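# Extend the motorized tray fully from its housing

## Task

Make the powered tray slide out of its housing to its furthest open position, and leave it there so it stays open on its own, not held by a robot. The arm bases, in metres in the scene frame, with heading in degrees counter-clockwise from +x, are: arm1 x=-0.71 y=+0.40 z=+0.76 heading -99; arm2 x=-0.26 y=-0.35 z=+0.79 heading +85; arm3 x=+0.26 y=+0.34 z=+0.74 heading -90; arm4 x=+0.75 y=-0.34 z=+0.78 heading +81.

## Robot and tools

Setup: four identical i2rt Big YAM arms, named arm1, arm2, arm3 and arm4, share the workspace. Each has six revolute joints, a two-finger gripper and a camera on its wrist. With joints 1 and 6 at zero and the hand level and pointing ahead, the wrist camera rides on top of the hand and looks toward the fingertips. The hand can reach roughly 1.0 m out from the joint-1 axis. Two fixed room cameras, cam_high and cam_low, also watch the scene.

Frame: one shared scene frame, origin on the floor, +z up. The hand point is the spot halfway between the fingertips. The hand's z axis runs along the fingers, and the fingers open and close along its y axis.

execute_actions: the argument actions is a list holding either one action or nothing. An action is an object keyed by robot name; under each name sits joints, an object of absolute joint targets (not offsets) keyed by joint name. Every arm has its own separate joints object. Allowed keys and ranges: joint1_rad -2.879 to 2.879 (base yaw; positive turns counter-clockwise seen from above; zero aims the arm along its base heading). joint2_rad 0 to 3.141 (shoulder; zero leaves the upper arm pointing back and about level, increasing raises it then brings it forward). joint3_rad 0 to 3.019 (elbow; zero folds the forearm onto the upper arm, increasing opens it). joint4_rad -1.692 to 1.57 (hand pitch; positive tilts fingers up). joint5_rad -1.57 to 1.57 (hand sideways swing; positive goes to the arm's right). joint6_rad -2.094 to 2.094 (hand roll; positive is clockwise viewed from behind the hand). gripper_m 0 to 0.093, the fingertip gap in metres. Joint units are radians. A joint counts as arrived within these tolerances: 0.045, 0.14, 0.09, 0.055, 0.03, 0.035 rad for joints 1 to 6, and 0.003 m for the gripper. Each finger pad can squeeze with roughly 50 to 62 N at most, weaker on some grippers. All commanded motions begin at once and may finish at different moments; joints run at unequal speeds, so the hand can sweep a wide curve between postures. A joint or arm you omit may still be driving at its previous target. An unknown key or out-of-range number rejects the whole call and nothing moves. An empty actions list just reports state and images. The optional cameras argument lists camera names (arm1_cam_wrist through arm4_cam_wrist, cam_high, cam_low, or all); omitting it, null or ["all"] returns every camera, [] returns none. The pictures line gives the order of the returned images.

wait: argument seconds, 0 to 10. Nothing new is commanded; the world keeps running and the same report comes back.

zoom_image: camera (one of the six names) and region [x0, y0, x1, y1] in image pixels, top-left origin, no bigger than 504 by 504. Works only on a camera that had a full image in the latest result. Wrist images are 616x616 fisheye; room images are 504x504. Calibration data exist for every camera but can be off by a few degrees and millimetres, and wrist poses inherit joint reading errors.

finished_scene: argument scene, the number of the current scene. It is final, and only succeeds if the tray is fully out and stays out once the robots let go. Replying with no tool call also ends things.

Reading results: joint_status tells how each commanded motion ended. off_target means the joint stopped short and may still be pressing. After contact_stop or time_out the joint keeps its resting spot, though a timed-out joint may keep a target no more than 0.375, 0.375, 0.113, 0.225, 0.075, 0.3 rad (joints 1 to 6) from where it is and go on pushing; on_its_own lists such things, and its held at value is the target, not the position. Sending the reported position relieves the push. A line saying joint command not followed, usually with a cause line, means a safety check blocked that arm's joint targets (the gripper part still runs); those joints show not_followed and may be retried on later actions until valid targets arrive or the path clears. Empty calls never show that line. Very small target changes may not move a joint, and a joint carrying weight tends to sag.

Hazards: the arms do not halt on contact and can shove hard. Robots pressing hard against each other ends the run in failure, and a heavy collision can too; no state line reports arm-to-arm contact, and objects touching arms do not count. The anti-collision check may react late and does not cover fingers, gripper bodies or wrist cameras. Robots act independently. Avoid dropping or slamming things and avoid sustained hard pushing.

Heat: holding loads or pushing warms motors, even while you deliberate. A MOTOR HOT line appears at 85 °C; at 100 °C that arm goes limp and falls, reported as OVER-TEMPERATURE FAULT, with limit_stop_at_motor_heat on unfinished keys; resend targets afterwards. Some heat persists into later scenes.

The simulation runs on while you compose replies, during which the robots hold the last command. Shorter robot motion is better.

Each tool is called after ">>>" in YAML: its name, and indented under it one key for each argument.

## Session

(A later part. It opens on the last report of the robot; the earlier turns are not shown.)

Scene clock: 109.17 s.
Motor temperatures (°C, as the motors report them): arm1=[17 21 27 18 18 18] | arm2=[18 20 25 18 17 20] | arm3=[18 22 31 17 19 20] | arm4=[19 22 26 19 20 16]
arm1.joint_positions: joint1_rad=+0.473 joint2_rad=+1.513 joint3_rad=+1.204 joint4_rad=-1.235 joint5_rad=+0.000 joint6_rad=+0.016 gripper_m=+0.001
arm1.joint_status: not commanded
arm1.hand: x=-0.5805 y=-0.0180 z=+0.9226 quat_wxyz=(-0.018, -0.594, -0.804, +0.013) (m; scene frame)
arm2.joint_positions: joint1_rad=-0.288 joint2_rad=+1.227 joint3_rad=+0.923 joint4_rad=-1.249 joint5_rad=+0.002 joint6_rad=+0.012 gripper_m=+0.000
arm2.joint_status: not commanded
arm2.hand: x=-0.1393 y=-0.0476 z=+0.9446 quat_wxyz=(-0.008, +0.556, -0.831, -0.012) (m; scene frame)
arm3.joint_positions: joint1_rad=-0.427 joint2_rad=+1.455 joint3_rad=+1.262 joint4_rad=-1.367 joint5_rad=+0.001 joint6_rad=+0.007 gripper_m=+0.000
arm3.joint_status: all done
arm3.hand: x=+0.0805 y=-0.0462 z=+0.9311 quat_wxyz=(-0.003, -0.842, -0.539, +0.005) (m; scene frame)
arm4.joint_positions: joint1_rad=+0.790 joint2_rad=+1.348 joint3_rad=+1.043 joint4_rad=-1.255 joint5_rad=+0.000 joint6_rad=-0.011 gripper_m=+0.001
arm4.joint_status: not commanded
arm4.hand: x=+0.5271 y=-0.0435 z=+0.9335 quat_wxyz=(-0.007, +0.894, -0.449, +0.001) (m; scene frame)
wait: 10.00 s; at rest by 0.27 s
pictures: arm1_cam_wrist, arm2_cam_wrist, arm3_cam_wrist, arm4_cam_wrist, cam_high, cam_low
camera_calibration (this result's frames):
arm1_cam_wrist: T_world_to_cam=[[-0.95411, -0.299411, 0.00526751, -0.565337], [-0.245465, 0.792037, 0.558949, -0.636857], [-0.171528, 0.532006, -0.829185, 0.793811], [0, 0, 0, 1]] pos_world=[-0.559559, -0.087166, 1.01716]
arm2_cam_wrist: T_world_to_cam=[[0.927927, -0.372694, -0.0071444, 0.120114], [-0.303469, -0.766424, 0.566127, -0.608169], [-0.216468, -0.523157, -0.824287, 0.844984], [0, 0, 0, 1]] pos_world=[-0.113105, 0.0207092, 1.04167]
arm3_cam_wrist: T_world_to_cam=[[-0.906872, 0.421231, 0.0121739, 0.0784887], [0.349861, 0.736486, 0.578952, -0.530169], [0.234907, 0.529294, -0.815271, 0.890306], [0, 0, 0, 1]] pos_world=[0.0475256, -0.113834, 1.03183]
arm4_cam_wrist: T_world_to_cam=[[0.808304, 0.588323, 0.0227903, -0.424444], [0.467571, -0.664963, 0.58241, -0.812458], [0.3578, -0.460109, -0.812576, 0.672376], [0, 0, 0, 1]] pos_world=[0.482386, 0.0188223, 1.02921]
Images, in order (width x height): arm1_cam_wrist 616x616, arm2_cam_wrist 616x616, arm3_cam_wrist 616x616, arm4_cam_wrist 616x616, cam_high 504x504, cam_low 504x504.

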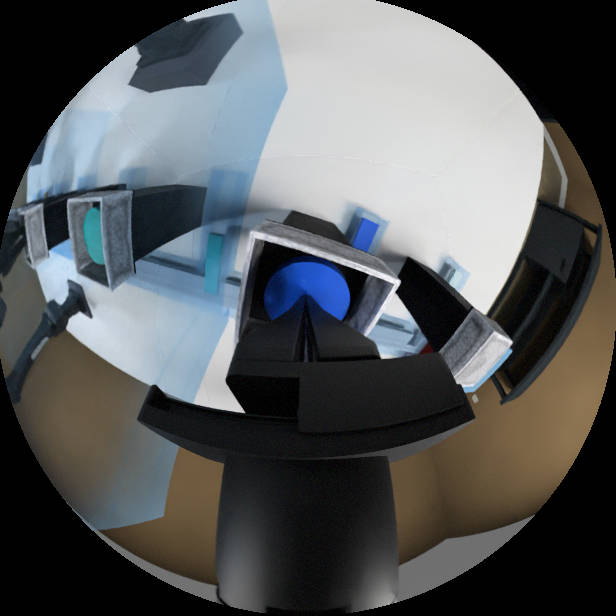

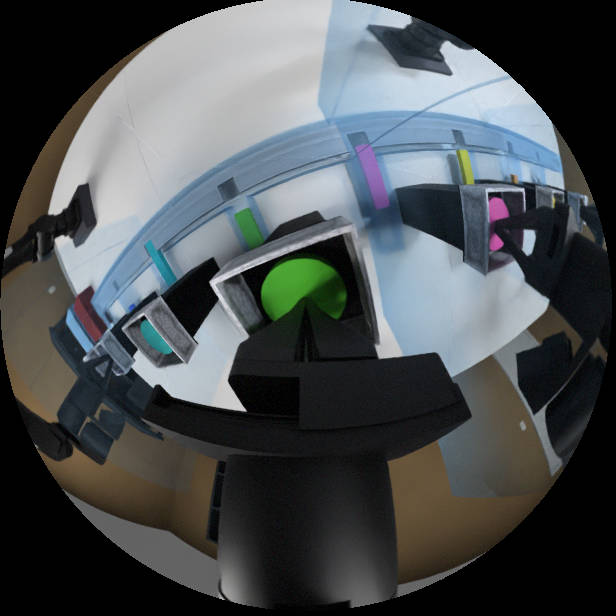

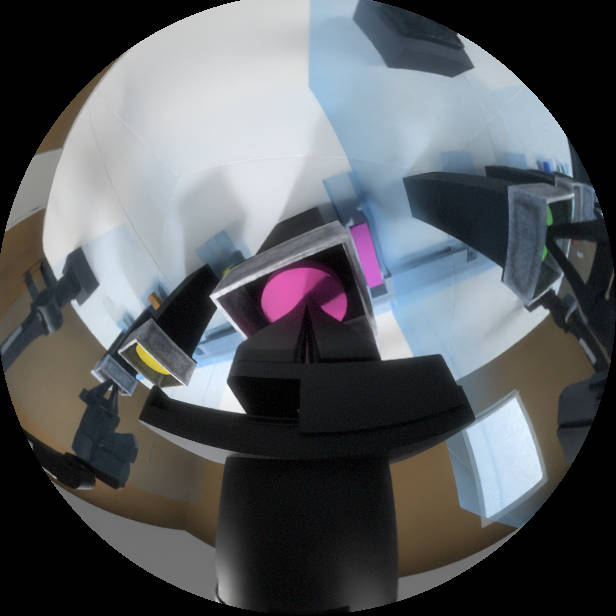

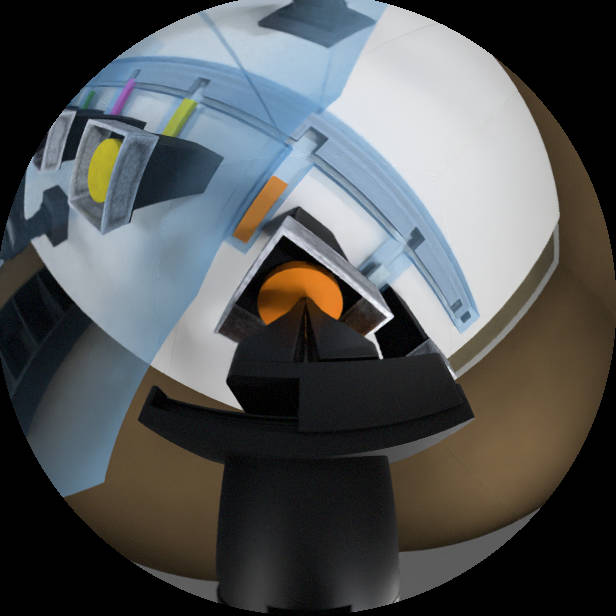

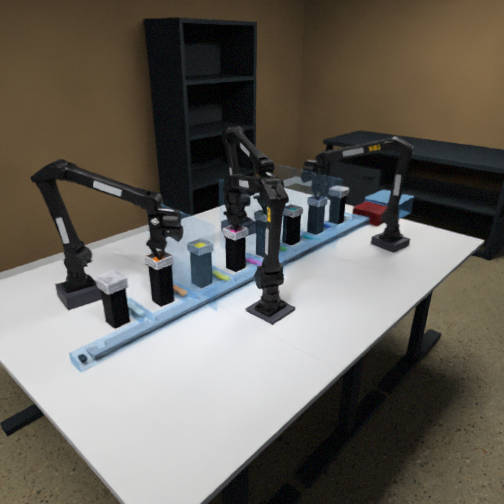

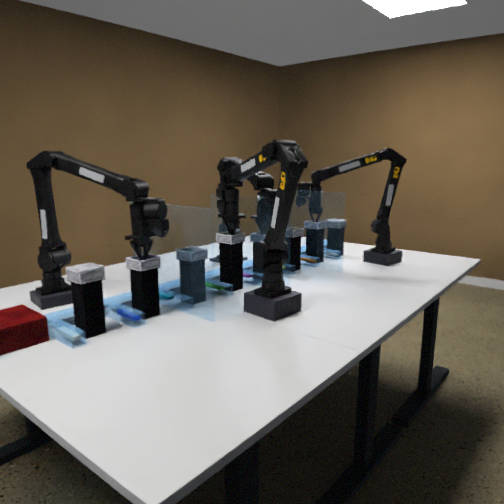

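>>> wait:
  seconds: 10

>>> wait:
  seconds: 10

>>> wait:
  seconds: 10

>>> wait:
  seconds: 10

Scene clock: 123.07 s.
Motor temperatures (°C, as the motors report them): arm1=[17 21 27 18 18 18] | arm2=[18 20 25 18 17 20] | arm3=[18 22 30 17 19 20] | arm4=[19 22 26 19 20 16]
arm1.joint_positions: joint1_rad=+0.473 joint2_rad=+1.513 joint3_rad=+1.204 joint4_rad=-1.235 joint5_rad=+0.000 joint6_rad=+0.016 gripper_m=+0.001
arm1.joint_status: not commanded
arm1.hand: x=-0.5805 y=-0.0180 z=+0.9226 quat_wxyz=(-0.018, -0.594, -0.804, +0.013) (m; scene frame)
arm2.joint_positions: joint1_rad=-0.288 joint2_rad=+1.227 joint3_rad=+0.923 joint4_rad=-1.249 joint5_rad=+0.002 joint6_rad=+0.012 gripper_m=+0.000
arm2.joint_status: not commanded
arm2.hand: x=-0.1393 y=-0.0476 z=+0.9446 quat_wxyz=(-0.008, +0.556, -0.831, -0.012) (m; scene frame)
arm3.joint_positions: joint1_rad=-0.427 joint2_rad=+1.455 joint3_rad=+1.262 joint4_rad=-1.367 joint5_rad=+0.001 joint6_rad=+0.007 gripper_m=+0.000
arm3.joint_status: all done
arm3.hand: x=+0.0805 y=-0.0462 z=+0.9311 quat_wxyz=(-0.003, -0.842, -0.539, +0.005) (m; scene frame)
arm4.joint_positions: joint1_rad=+0.790 joint2_rad=+1.348 joint3_rad=+1.043 joint4_rad=-1.255 joint5_rad=+0.000 joint6_rad=-0.011 gripper_m=+0.001
arm4.joint_status: not commanded
arm4.hand: x=+0.5271 y=-0.0435 z=+0.9335 quat_wxyz=(-0.007, +0.894, -0.449, +0.001) (m; scene frame)
wait: 10.00 s; at rest from the start
pictures: arm1_cam_wrist, arm2_cam_wrist, arm3_cam_wrist, arm4_cam_wrist, cam_high, cam_low
camera_calibration (this result's frames):
arm1_cam_wrist: T_world_to_cam=[[-0.95411, -0.299411, 0.00526751, -0.565337], [-0.245465, 0.792037, 0.558949, -0.636857], [-0.171528, 0.532006, -0.829185, 0.793811], [0, 0, 0, 1]] pos_world=[-0.559559, -0.087166, 1.01716]
arm2_cam_wrist: T_world_to_cam=[[0.927927, -0.372694, -0.0071444, 0.120114], [-0.303469, -0.766424, 0.566127, -0.608169], [-0.216468, -0.523157, -0.824287, 0.844984], [0, 0, 0, 1]] pos_world=[-0.113105, 0.0207092, 1.04167]
arm3_cam_wrist: T_world_to_cam=[[-0.906872, 0.421231, 0.0121739, 0.0784887], [0.349861, 0.736486, 0.578952, -0.530169], [0.234907, 0.529294, -0.815271, 0.890306], [0, 0, 0, 1]] pos_world=[0.0475256, -0.113834, 1.03183]
arm4_cam_wrist: T_world_to_cam=[[0.808304, 0.588323, 0.0227903, -0.424444], [0.467571, -0.664963, 0.58241, -0.812458], [0.3578, -0.460109, -0.812576, 0.672376], [0, 0, 0, 1]] pos_world=[0.482386, 0.0188223, 1.02921]
Images, in order (width x height): arm1_cam_wrist 616x616, arm2_cam_wrist 616x616, arm3_cam_wrist 616x616, arm4_cam_wrist 616x616, cam_high 504x504, cam_low 504x504.

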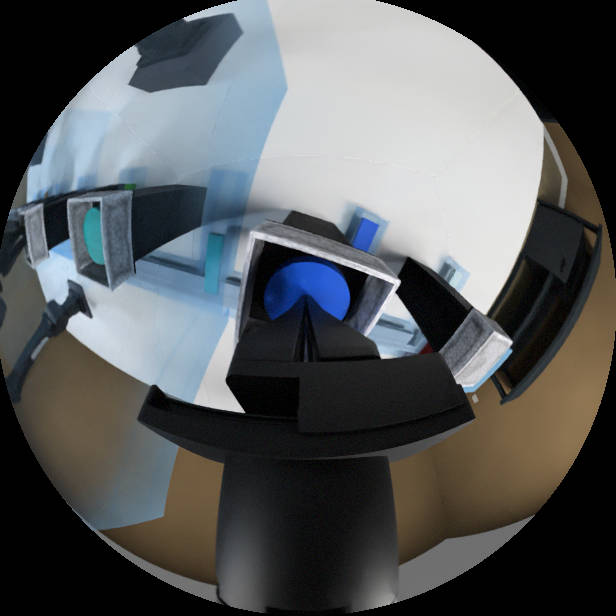

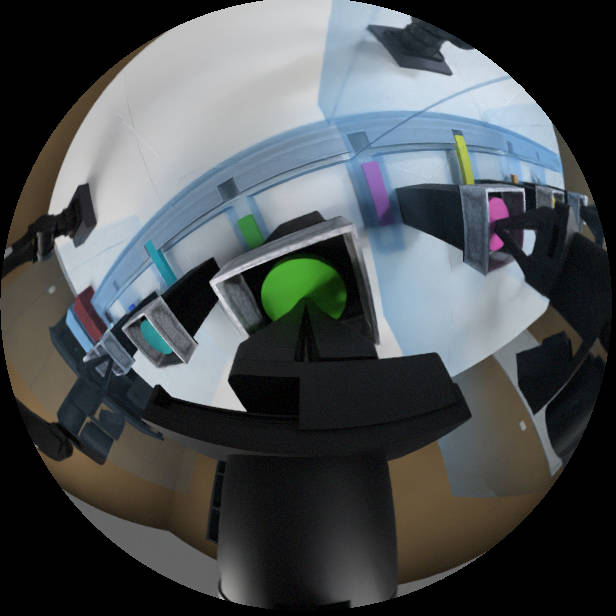

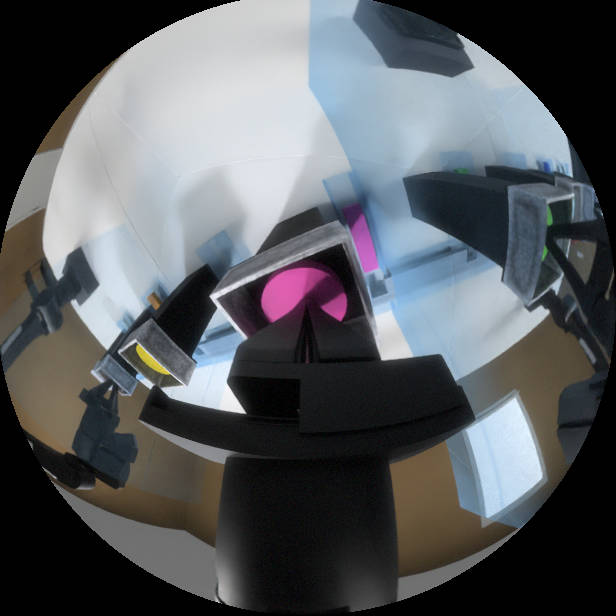

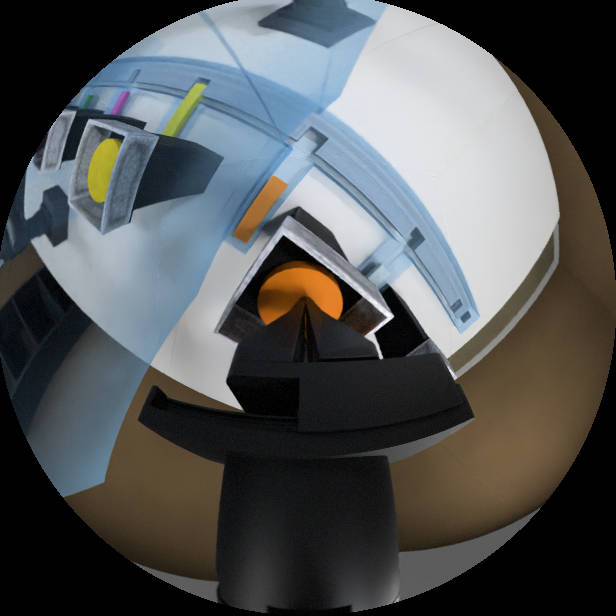

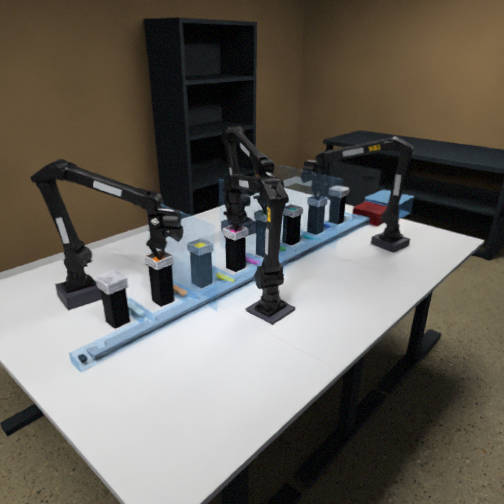

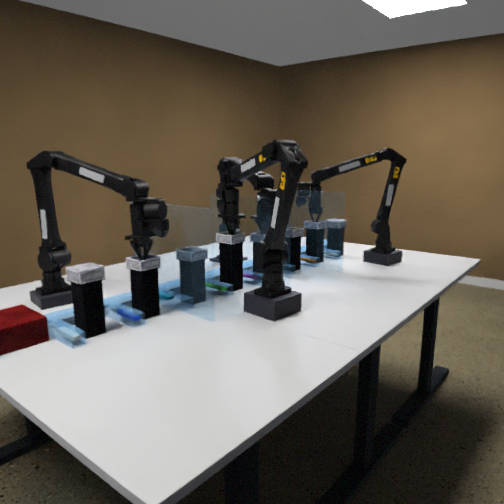

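Scene clock: 133.07 s.
Motor temperatures (°C, as the motors report them): arm1=[17 21 27 18 18 18] | arm2=[18 20 25 18 17 20] | arm3=[18 22 30 17 19 20] | arm4=[19 22 26 19 20 16]
arm1.joint_positions: joint1_rad=+0.473 joint2_rad=+1.513 joint3_rad=+1.204 joint4_rad=-1.235 joint5_rad=+0.000 joint6_rad=+0.016 gripper_m=+0.001
arm1.joint_status: not commanded
arm1.hand: x=-0.5805 y=-0.0180 z=+0.9226 quat_wxyz=(-0.018, -0.594, -0.804, +0.013) (m; scene frame)
arm2.joint_positions: joint1_rad=-0.288 joint2_rad=+1.227 joint3_rad=+0.923 joint4_rad=-1.249 joint5_rad=+0.002 joint6_rad=+0.012 gripper_m=+0.000
arm2.joint_status: not commanded
arm2.hand: x=-0.1393 y=-0.0476 z=+0.9446 quat_wxyz=(-0.008, +0.556, -0.831, -0.012) (m; scene frame)
arm3.joint_positions: joint1_rad=-0.427 joint2_rad=+1.455 joint3_rad=+1.262 joint4_rad=-1.367 joint5_rad=+0.001 joint6_rad=+0.007 gripper_m=+0.000
arm3.joint_status: all done
arm3.hand: x=+0.0805 y=-0.0462 z=+0.9311 quat_wxyz=(-0.003, -0.842, -0.539, +0.005) (m; scene frame)
arm4.joint_positions: joint1_rad=+0.790 joint2_rad=+1.348 joint3_rad=+1.043 joint4_rad=-1.255 joint5_rad=+0.000 joint6_rad=-0.011 gripper_m=+0.001
arm4.joint_status: not commanded
arm4.hand: x=+0.5271 y=-0.0435 z=+0.9335 quat_wxyz=(-0.007, +0.894, -0.449, +0.001) (m; scene frame)
wait: 10.00 s; at rest by 0.27 s
pictures: arm1_cam_wrist, arm2_cam_wrist, arm3_cam_wrist, arm4_cam_wrist, cam_high, cam_low
camera_calibration (this result's frames):
arm1_cam_wrist: T_world_to_cam=[[-0.95411, -0.299411, 0.00526751, -0.565337], [-0.245465, 0.792037, 0.558949, -0.636857], [-0.171528, 0.532006, -0.829185, 0.793811], [0, 0, 0, 1]] pos_world=[-0.559559, -0.087166, 1.01716]
arm2_cam_wrist: T_world_to_cam=[[0.927927, -0.372694, -0.0071444, 0.120114], [-0.303469, -0.766424, 0.566127, -0.608169], [-0.216468, -0.523157, -0.824287, 0.844984], [0, 0, 0, 1]] pos_world=[-0.113105, 0.0207092, 1.04167]
arm3_cam_wrist: T_world_to_cam=[[-0.906872, 0.421231, 0.0121739, 0.0784887], [0.349861, 0.736486, 0.578952, -0.530169], [0.234907, 0.529294, -0.815271, 0.890306], [0, 0, 0, 1]] pos_world=[0.0475256, -0.113834, 1.03183]
arm4_cam_wrist: T_world_to_cam=[[0.808304, 0.588323, 0.0227903, -0.424444], [0.467571, -0.664963, 0.58241, -0.812458], [0.3578, -0.460109, -0.812576, 0.672376], [0, 0, 0, 1]] pos_world=[0.482386, 0.0188223, 1.02921]
Images, in order (width x height): arm1_cam_wrist 616x616, arm2_cam_wrist 616x616, arm3_cam_wrist 616x616, arm4_cam_wrist 616x616, cam_high 504x504, cam_low 504x504.

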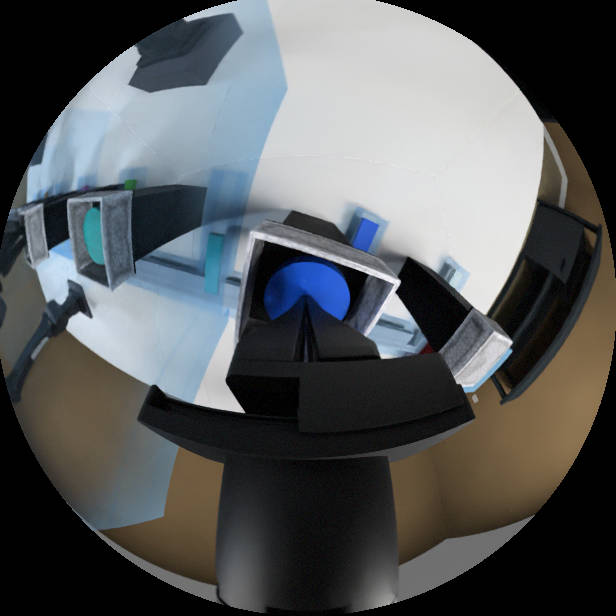

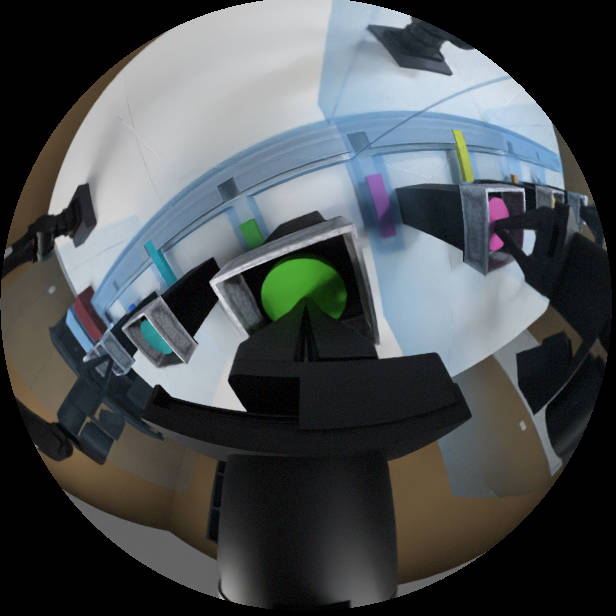

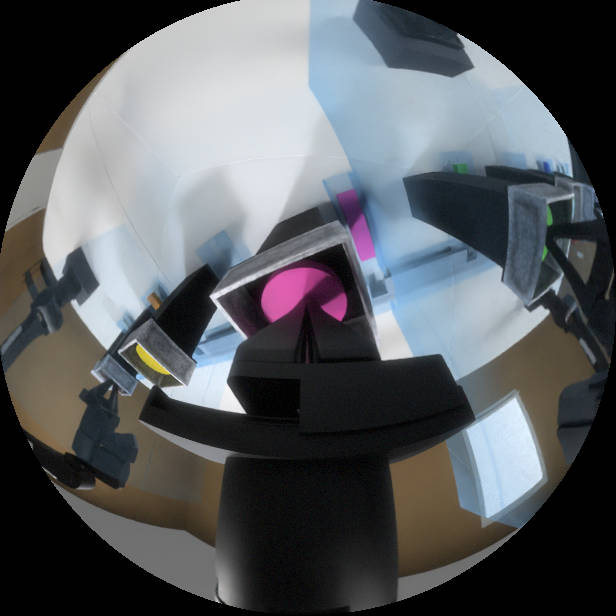

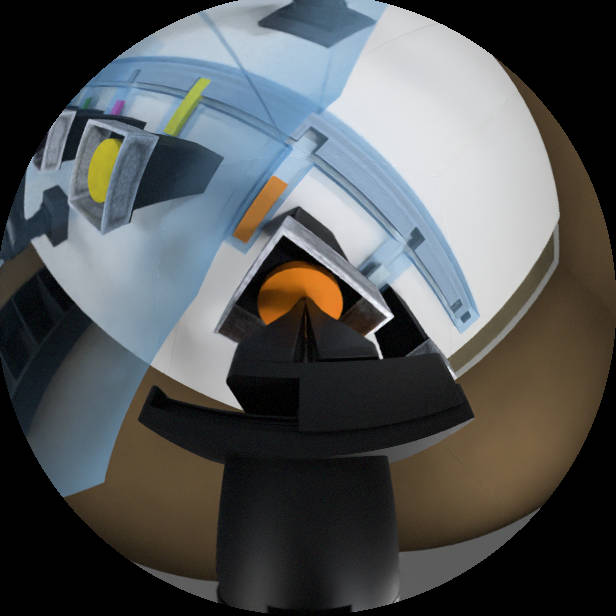

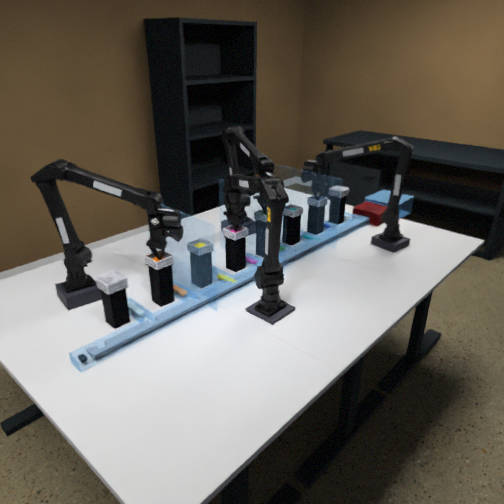

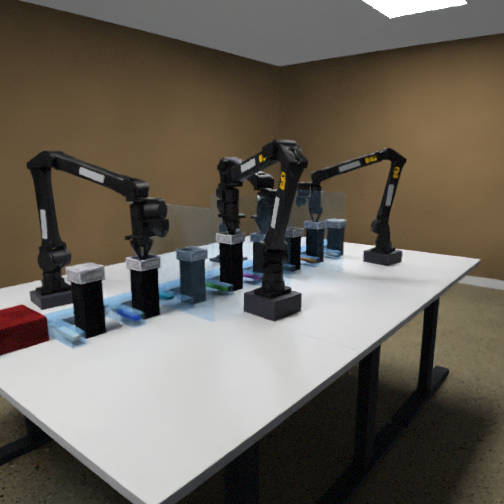

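Scene clock: 143.07 s.
Motor temperatures (°C, as the motors report them): arm1=[17 21 27 18 18 18] | arm2=[18 20 25 18 17 20] | arm3=[18 22 30 17 19 20] | arm4=[19 22 26 19 20 16]
arm1.joint_positions: joint1_rad=+0.473 joint2_rad=+1.513 joint3_rad=+1.204 joint4_rad=-1.235 joint5_rad=+0.000 joint6_rad=+0.016 gripper_m=+0.001
arm1.joint_status: not commanded
arm1.hand: x=-0.5805 y=-0.0180 z=+0.9226 quat_wxyz=(-0.018, -0.594, -0.804, +0.013) (m; scene frame)
arm2.joint_positions: joint1_rad=-0.288 joint2_rad=+1.227 joint3_rad=+0.923 joint4_rad=-1.249 joint5_rad=+0.002 joint6_rad=+0.012 gripper_m=+0.000
arm2.joint_status: not commanded
arm2.hand: x=-0.1393 y=-0.0476 z=+0.9446 quat_wxyz=(-0.008, +0.556, -0.831, -0.012) (m; scene frame)
arm3.joint_positions: joint1_rad=-0.427 joint2_rad=+1.455 joint3_rad=+1.262 joint4_rad=-1.367 joint5_rad=+0.001 joint6_rad=+0.007 gripper_m=+0.000
arm3.joint_status: all done
arm3.hand: x=+0.0805 y=-0.0462 z=+0.9311 quat_wxyz=(-0.003, -0.842, -0.539, +0.005) (m; scene frame)
arm4.joint_positions: joint1_rad=+0.790 joint2_rad=+1.348 joint3_rad=+1.043 joint4_rad=-1.255 joint5_rad=+0.000 joint6_rad=-0.011 gripper_m=+0.001
arm4.joint_status: not commanded
arm4.hand: x=+0.5271 y=-0.0435 z=+0.9335 quat_wxyz=(-0.007, +0.894, -0.449, +0.001) (m; scene frame)
wait: 10.00 s; at rest by 0.27 s
pictures: arm1_cam_wrist, arm2_cam_wrist, arm3_cam_wrist, arm4_cam_wrist, cam_high, cam_low
camera_calibration (this result's frames):
arm1_cam_wrist: T_world_to_cam=[[-0.95411, -0.299411, 0.00526751, -0.565337], [-0.245465, 0.792037, 0.558949, -0.636857], [-0.171528, 0.532006, -0.829185, 0.793811], [0, 0, 0, 1]] pos_world=[-0.559559, -0.087166, 1.01716]
arm2_cam_wrist: T_world_to_cam=[[0.927927, -0.372694, -0.0071444, 0.120114], [-0.303469, -0.766424, 0.566127, -0.608169], [-0.216468, -0.523157, -0.824287, 0.844984], [0, 0, 0, 1]] pos_world=[-0.113105, 0.0207092, 1.04167]
arm3_cam_wrist: T_world_to_cam=[[-0.906872, 0.421231, 0.0121739, 0.0784887], [0.349861, 0.736486, 0.578952, -0.530169], [0.234907, 0.529294, -0.815271, 0.890306], [0, 0, 0, 1]] pos_world=[0.0475256, -0.113834, 1.03183]
arm4_cam_wrist: T_world_to_cam=[[0.808304, 0.588323, 0.0227903, -0.424444], [0.467571, -0.664963, 0.58241, -0.812458], [0.3578, -0.460109, -0.812576, 0.672376], [0, 0, 0, 1]] pos_world=[0.482386, 0.0188223, 1.02921]
Images, in order (width x height): arm1_cam_wrist 616x616, arm2_cam_wrist 616x616, arm3_cam_wrist 616x616, arm4_cam_wrist 616x616, cam_high 504x504, cam_low 504x504.

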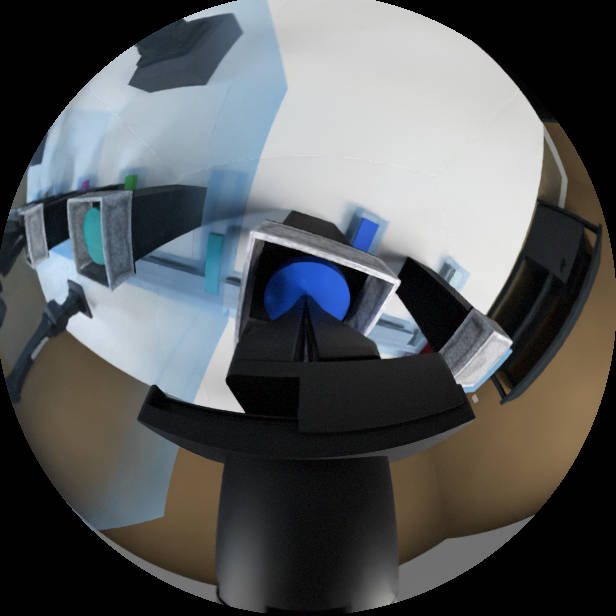

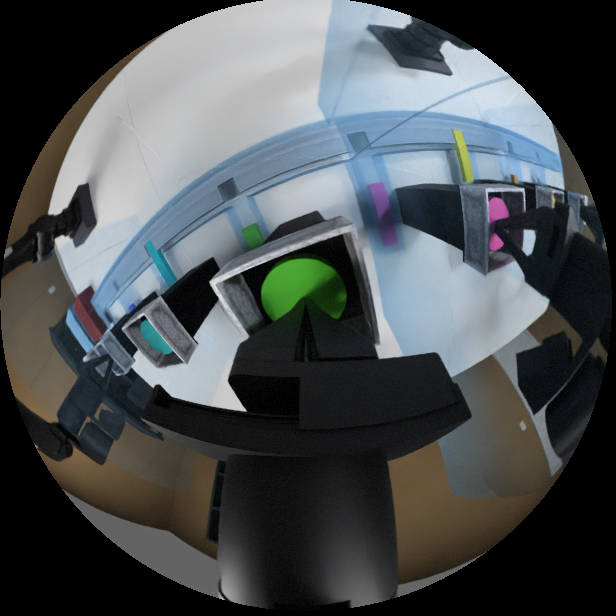

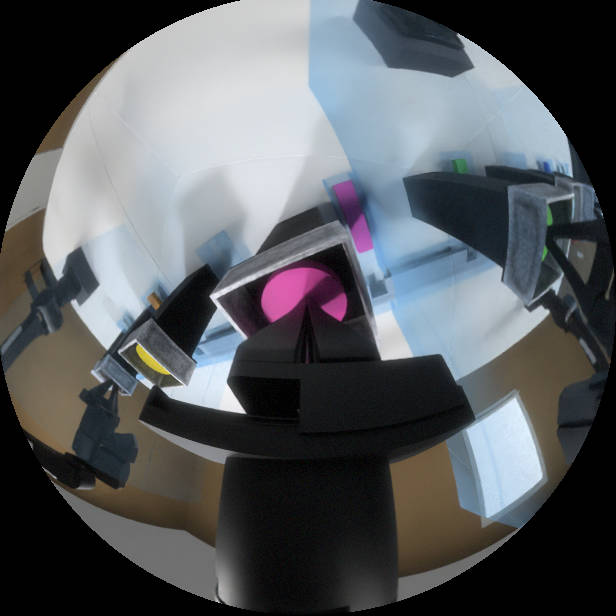

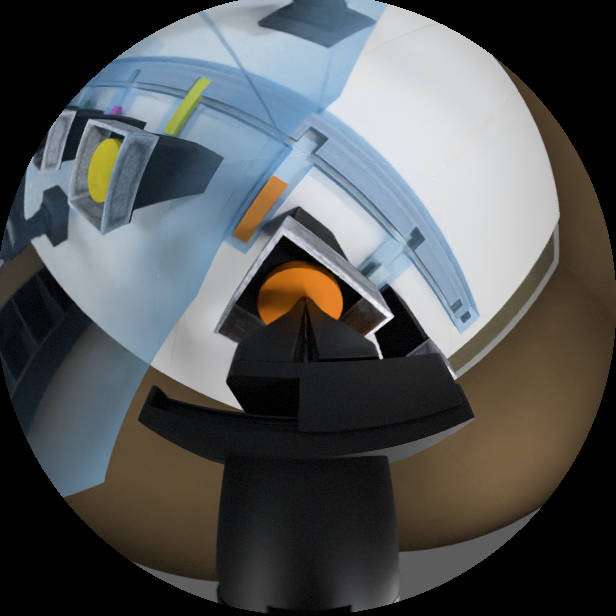

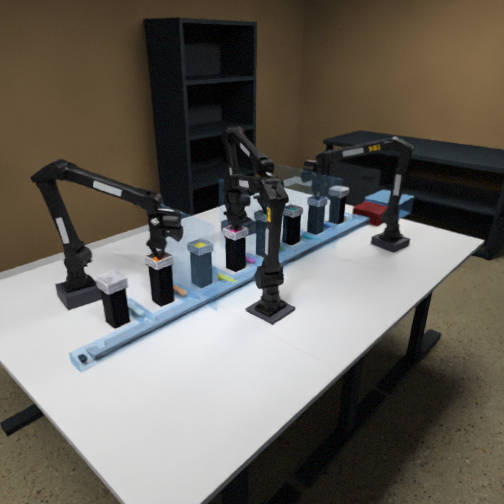

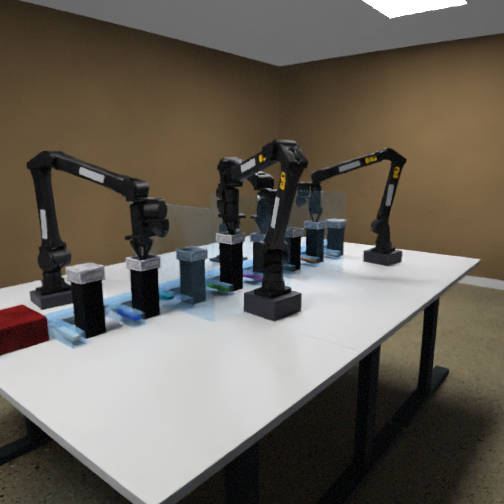

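Scene clock: 153.07 s.
Motor temperatures (°C, as the motors report them): arm1=[17 21 27 18 18 18] | arm2=[18 20 25 18 17 20] | arm3=[18 22 30 17 19 20] | arm4=[19 22 26 19 20 16]
arm1.joint_positions: joint1_rad=+0.473 joint2_rad=+1.513 joint3_rad=+1.204 joint4_rad=-1.235 joint5_rad=+0.000 joint6_rad=+0.016 gripper_m=+0.001
arm1.joint_status: not commanded
arm1.hand: x=-0.5805 y=-0.0180 z=+0.9226 quat_wxyz=(-0.018, -0.594, -0.804, +0.013) (m; scene frame)
arm2.joint_positions: joint1_rad=-0.288 joint2_rad=+1.227 joint3_rad=+0.923 joint4_rad=-1.249 joint5_rad=+0.002 joint6_rad=+0.012 gripper_m=+0.000
arm2.joint_status: not commanded
arm2.hand: x=-0.1393 y=-0.0476 z=+0.9446 quat_wxyz=(-0.008, +0.556, -0.831, -0.012) (m; scene frame)
arm3.joint_positions: joint1_rad=-0.427 joint2_rad=+1.455 joint3_rad=+1.262 joint4_rad=-1.367 joint5_rad=+0.001 joint6_rad=+0.007 gripper_m=+0.000
arm3.joint_status: all done
arm3.hand: x=+0.0805 y=-0.0462 z=+0.9311 quat_wxyz=(-0.003, -0.842, -0.539, +0.005) (m; scene frame)
arm4.joint_positions: joint1_rad=+0.790 joint2_rad=+1.348 joint3_rad=+1.043 joint4_rad=-1.255 joint5_rad=+0.000 joint6_rad=-0.011 gripper_m=+0.001
arm4.joint_status: not commanded
arm4.hand: x=+0.5271 y=-0.0435 z=+0.9335 quat_wxyz=(-0.007, +0.894, -0.449, +0.001) (m; scene frame)
wait: 10.00 s; at rest by 0.27 s
pictures: arm1_cam_wrist, arm2_cam_wrist, arm3_cam_wrist, arm4_cam_wrist, cam_high, cam_low
camera_calibration (this result's frames):
arm1_cam_wrist: T_world_to_cam=[[-0.95411, -0.299411, 0.00526751, -0.565337], [-0.245465, 0.792037, 0.558949, -0.636857], [-0.171528, 0.532006, -0.829185, 0.793811], [0, 0, 0, 1]] pos_world=[-0.559559, -0.087166, 1.01716]
arm2_cam_wrist: T_world_to_cam=[[0.927927, -0.372694, -0.0071444, 0.120114], [-0.303469, -0.766424, 0.566127, -0.608169], [-0.216468, -0.523157, -0.824287, 0.844984], [0, 0, 0, 1]] pos_world=[-0.113105, 0.0207092, 1.04167]
arm3_cam_wrist: T_world_to_cam=[[-0.906872, 0.421231, 0.0121739, 0.0784887], [0.349861, 0.736486, 0.578952, -0.530169], [0.234907, 0.529294, -0.815271, 0.890306], [0, 0, 0, 1]] pos_world=[0.0475256, -0.113834, 1.03183]
arm4_cam_wrist: T_world_to_cam=[[0.808304, 0.588323, 0.0227903, -0.424444], [0.467571, -0.664963, 0.58241, -0.812458], [0.3578, -0.460109, -0.812576, 0.672376], [0, 0, 0, 1]] pos_world=[0.482386, 0.0188223, 1.02921]
Images, in order (width x height): arm1_cam_wrist 616x616, arm2_cam_wrist 616x616, arm3_cam_wrist 616x616, arm4_cam_wrist 616x616, cam_high 504x504, cam_low 504x504.

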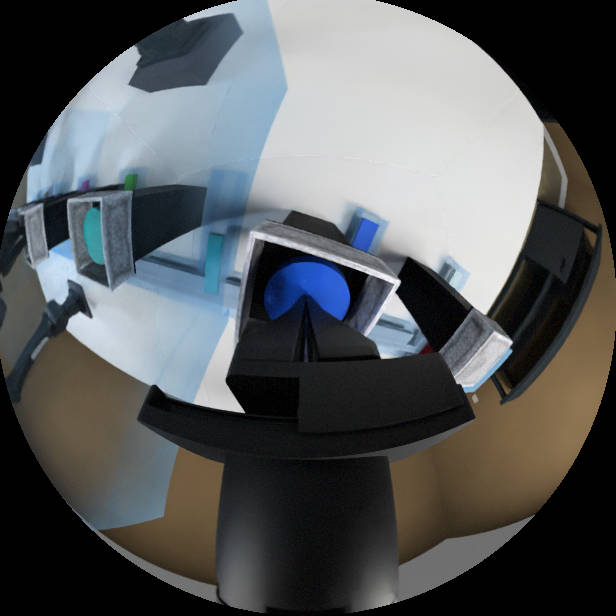

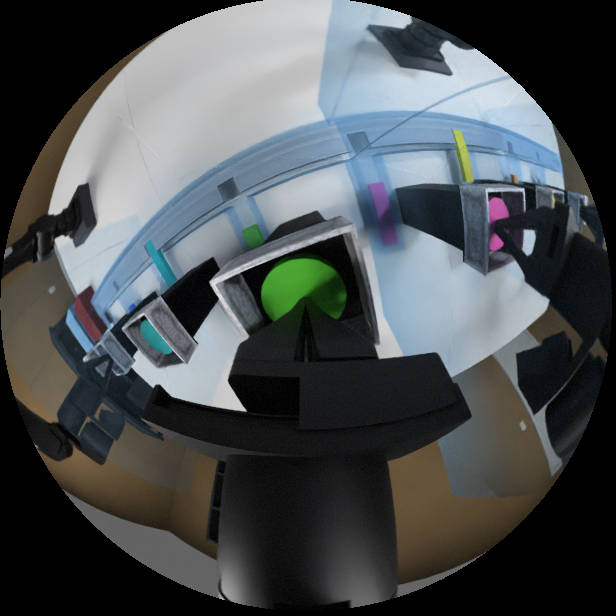

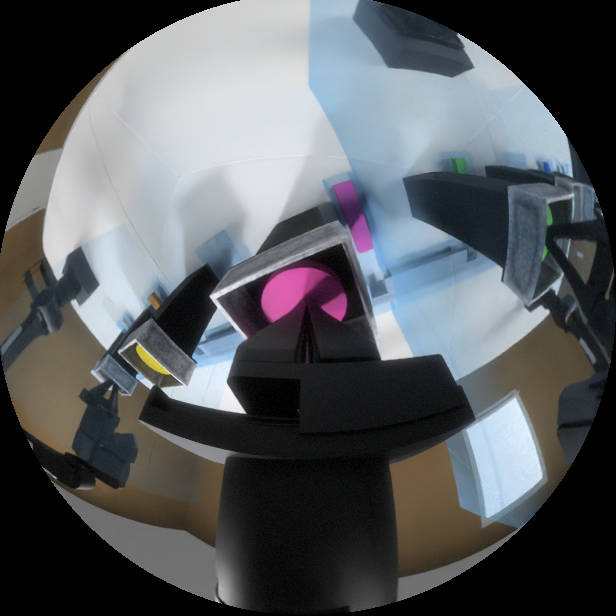

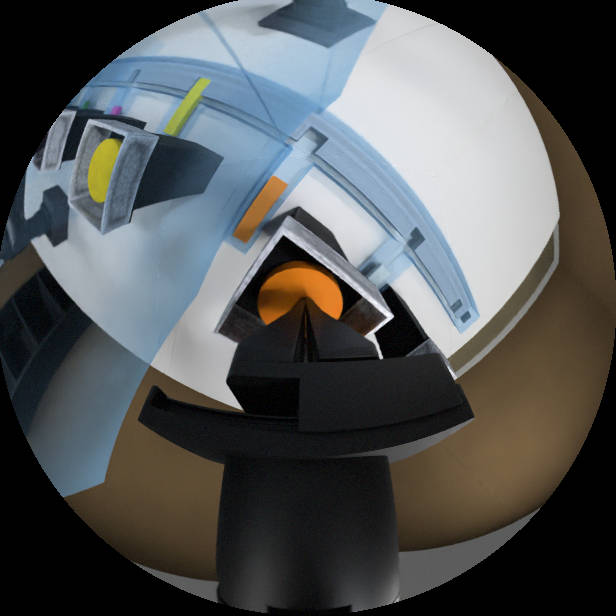

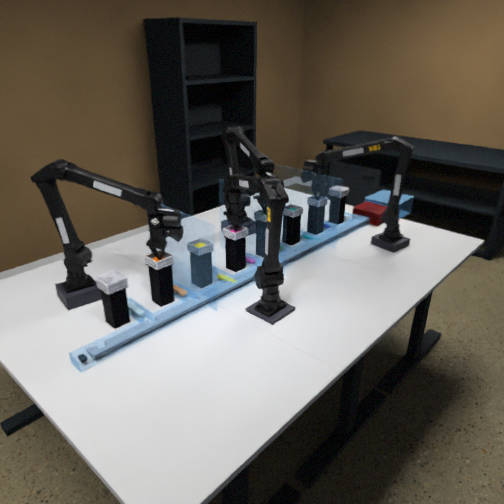

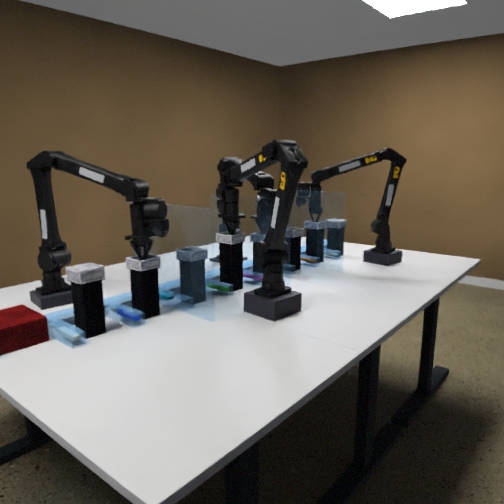

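Fully retracted. Switch.

>>> execute_actions:
  actions:
    - {"arm2":{"joints":{"joint2_rad":1.2,"joint3_rad":1.10,"joint4_rad":-1.43}},"arm3":{"joints":{"joint2_rad":1.45,"joint3_rad":1.46,"joint4_rad":-1.55}}}
  cameras: []

>>> execute_actions:
  actions:
    - {"arm2":{"joints":{"joint1_rad":0.396}},"arm3":{"joints":{"joint1_rad":0.12,"joint2_rad":1.35,"joint3_rad":1.33,"joint4_rad":-1.55}}}
  cameras: ["arm2_cam_wrist"]

>>> execute_actions:
  actions:
    - {"arm2":{"joints":{"joint2_rad":1.305,"joint3_rad":0.839,"joint4_rad":-1.095}},"arm3":{"joints":{"joint2_rad":1.385,"joint3_rad":1.155,"joint4_rad":-1.33}}}
  cameras: ["arm2_cam_wrist","arm3_cam_wrist"]

Scene clock: 160.73 s.
Motor temperatures (°C, as the motors report them): arm1=[17 21 27 18 18 18] | arm2=[18 20 25 18 17 20] | arm3=[18 22 30 17 19 20] | arm4=[19 23 26 19 20 16]
arm1.joint_positions: joint1_rad=+0.473 joint2_rad=+1.513 joint3_rad=+1.204 joint4_rad=-1.235 joint5_rad=+0.000 joint6_rad=+0.016 gripper_m=+0.001
arm1.joint_status: not commanded
arm1.hand: x=-0.5805 y=-0.0180 z=+0.9226 quat_wxyz=(-0.018, -0.594, -0.804, +0.013) (m; scene frame)
arm2.joint_positions: joint1_rad=-0.288 joint2_rad=+1.196 joint3_rad=+1.068 joint4_rad=-1.416 joint5_rad=+0.002 joint6_rad=+0.012 gripper_m=+0.000
arm2.joint_status: all done
arm2.hand: x=-0.1369 y=-0.0438 z=+1.0082 quat_wxyz=(-0.012, +0.556, -0.831, -0.015) (m; scene frame)
arm3.joint_positions: joint1_rad=-0.427 joint2_rad=+1.451 joint3_rad=+1.426 joint4_rad=-1.539 joint5_rad=+0.001 joint6_rad=+0.007 gripper_m=+0.000
arm3.joint_status: all done
arm3.hand: x=+0.0786 y=-0.0505 z=+0.9948 quat_wxyz=(-0.002, -0.842, -0.539, +0.003) (m; scene frame)
arm4.joint_positions: joint1_rad=+0.790 joint2_rad=+1.348 joint3_rad=+1.043 joint4_rad=-1.255 joint5_rad=+0.000 joint6_rad=-0.011 gripper_m=+0.001
arm4.joint_status: not commanded
arm4.hand: x=+0.5271 y=-0.0435 z=+0.9335 quat_wxyz=(-0.007, +0.894, -0.449, +0.001) (m; scene frame)
pictures: none
No camera images: the call's "cameras" was empty. Leave "cameras" out to get every camera's image.

Scene clock: 162.00 s.
Motor temperatures (°C, as the motors report them): arm1=[17 21 27 18 18 18] | arm2=[18 20 26 18 17 20] | arm3=[18 22 30 17 19 20] | arm4=[19 23 26 19 20 16]
arm1.joint_positions: joint1_rad=+0.473 joint2_rad=+1.513 joint3_rad=+1.204 joint4_rad=-1.235 joint5_rad=+0.000 joint6_rad=+0.016 gripper_m=+0.001
arm1.joint_status: not commanded
arm1.hand: x=-0.5805 y=-0.0180 z=+0.9226 quat_wxyz=(-0.018, -0.594, -0.804, +0.013) (m; scene frame)
arm2.joint_positions: joint1_rad=+0.394 joint2_rad=+1.196 joint3_rad=+1.068 joint4_rad=-1.416 joint5_rad=+0.001 joint6_rad=+0.011 gripper_m=+0.000
arm2.joint_status: all done
arm2.hand: x=-0.3587 y=-0.0347 z=+1.0101 quat_wxyz=(-0.012, +0.802, -0.597, -0.018) (m; scene frame)
arm3.joint_positions: joint1_rad=+0.127 joint2_rad=+1.358 joint3_rad=+1.330 joint4_rad=-1.541 joint5_rad=+0.001 joint6_rad=+0.007 gripper_m=+0.000
arm3.joint_status: all done
arm3.hand: x=+0.3050 y=-0.0483 z=+0.9941 quat_wxyz=(+0.000, -0.663, -0.749, +0.001) (m; scene frame)
arm4.joint_positions: joint1_rad=+0.790 joint2_rad=+1.348 joint3_rad=+1.043 joint4_rad=-1.255 joint5_rad=+0.000 joint6_rad=-0.011 gripper_m=+0.001
arm4.joint_status: not commanded
arm4.hand: x=+0.5271 y=-0.0435 z=+0.9335 quat_wxyz=(-0.007, +0.894, -0.449, +0.001) (m; scene frame)
pictures: arm2_cam_wrist
camera_calibration (this result's frames):
arm2_cam_wrist: T_world_to_cam=[[0.954981, 0.29666, 0.00203398, 0.35269], [0.246082, -0.795957, 0.553078, -0.49274], [0.165695, -0.527678, -0.833127, 1.00407], [0, 0, 0, 1]] pos_world=[-0.381927, 0.0329961, 1.10832]
Images, in order (width x height): arm2_cam_wrist 616x616.

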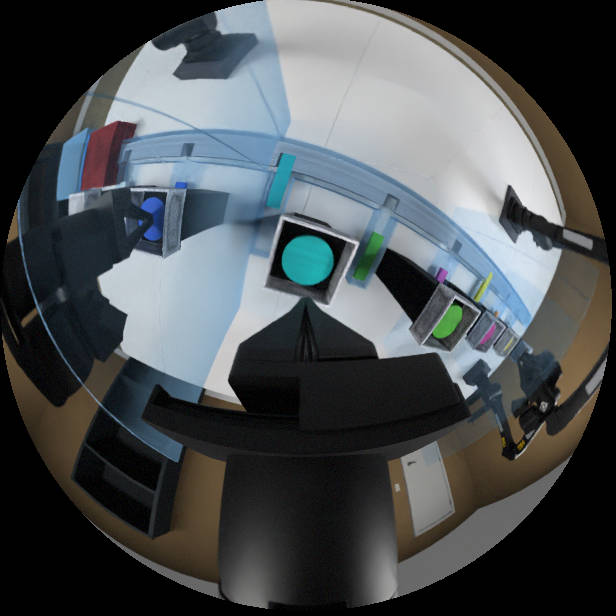

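Scene clock: 163.10 s.
Motor temperatures (°C, as the motors report them): arm1=[17 21 27 18 18 18] | arm2=[18 20 25 18 17 20] | arm3=[18 22 30 17 19 20] | arm4=[19 23 26 19 20 16]
arm1.joint_positions: joint1_rad=+0.473 joint2_rad=+1.513 joint3_rad=+1.204 joint4_rad=-1.235 joint5_rad=+0.000 joint6_rad=+0.016 gripper_m=+0.001
arm1.joint_status: not commanded
arm1.hand: x=-0.5805 y=-0.0180 z=+0.9226 quat_wxyz=(-0.018, -0.594, -0.804, +0.013) (m; scene frame)
arm2.joint_positions: joint1_rad=+0.394 joint2_rad=+1.278 joint3_rad=+0.857 joint4_rad=-1.135 joint5_rad=+0.001 joint6_rad=+0.011 gripper_m=+0.000
arm2.joint_status: all done
arm2.hand: x=-0.3590 y=-0.0349 z=+0.9079 quat_wxyz=(-0.009, +0.802, -0.597, -0.013) (m; scene frame)
arm3.joint_positions: joint1_rad=+0.127 joint2_rad=+1.371 joint3_rad=+1.156 joint4_rad=-1.366 joint5_rad=+0.001 joint6_rad=+0.007 gripper_m=+0.000
arm3.joint_status: all done
arm3.hand: x=+0.3042 y=-0.0422 z=+0.9235 quat_wxyz=(+0.004, -0.663, -0.749, -0.003) (m; scene frame)
arm4.joint_positions: joint1_rad=+0.790 joint2_rad=+1.348 joint3_rad=+1.043 joint4_rad=-1.255 joint5_rad=+0.000 joint6_rad=-0.011 gripper_m=+0.001
arm4.joint_status: not commanded
arm4.hand: x=+0.5271 y=-0.0435 z=+0.9335 quat_wxyz=(-0.007, +0.894, -0.449, +0.001) (m; scene frame)
pictures: arm2_cam_wrist, arm3_cam_wrist
camera_calibration (this result's frames):
arm2_cam_wrist: T_world_to_cam=[[0.954963, 0.296718, 0.00204641, 0.353213], [0.244211, -0.789854, 0.562576, -0.445358], [0.168543, -0.536739, -0.826743, 0.913764], [0, 0, 0, 1]] pos_world=[-0.382552, 0.0338811, 1.00527]
arm3_cam_wrist: T_world_to_cam=[[-0.992769, -0.119406, 0.0123476, 0.282913], [-0.0886161, 0.798368, 0.595613, -0.486299], [-0.0809775, 0.590212, -0.803176, 0.916944], [0, 0, 0, 1]] pos_world=[0.312025, -0.119164, 1.02262]
Images, in order (width x height): arm2_cam_wrist 616x616, arm3_cam_wrist 616x616.

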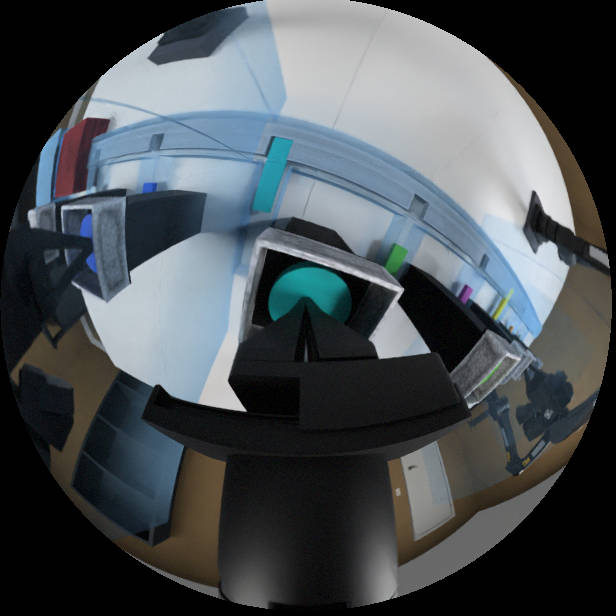

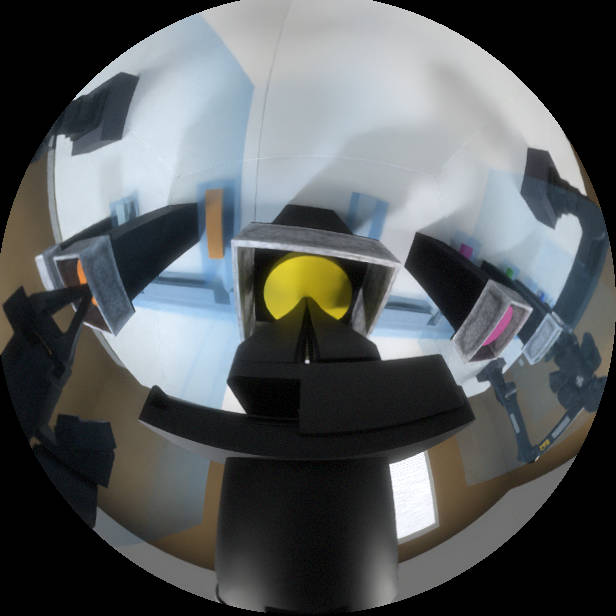

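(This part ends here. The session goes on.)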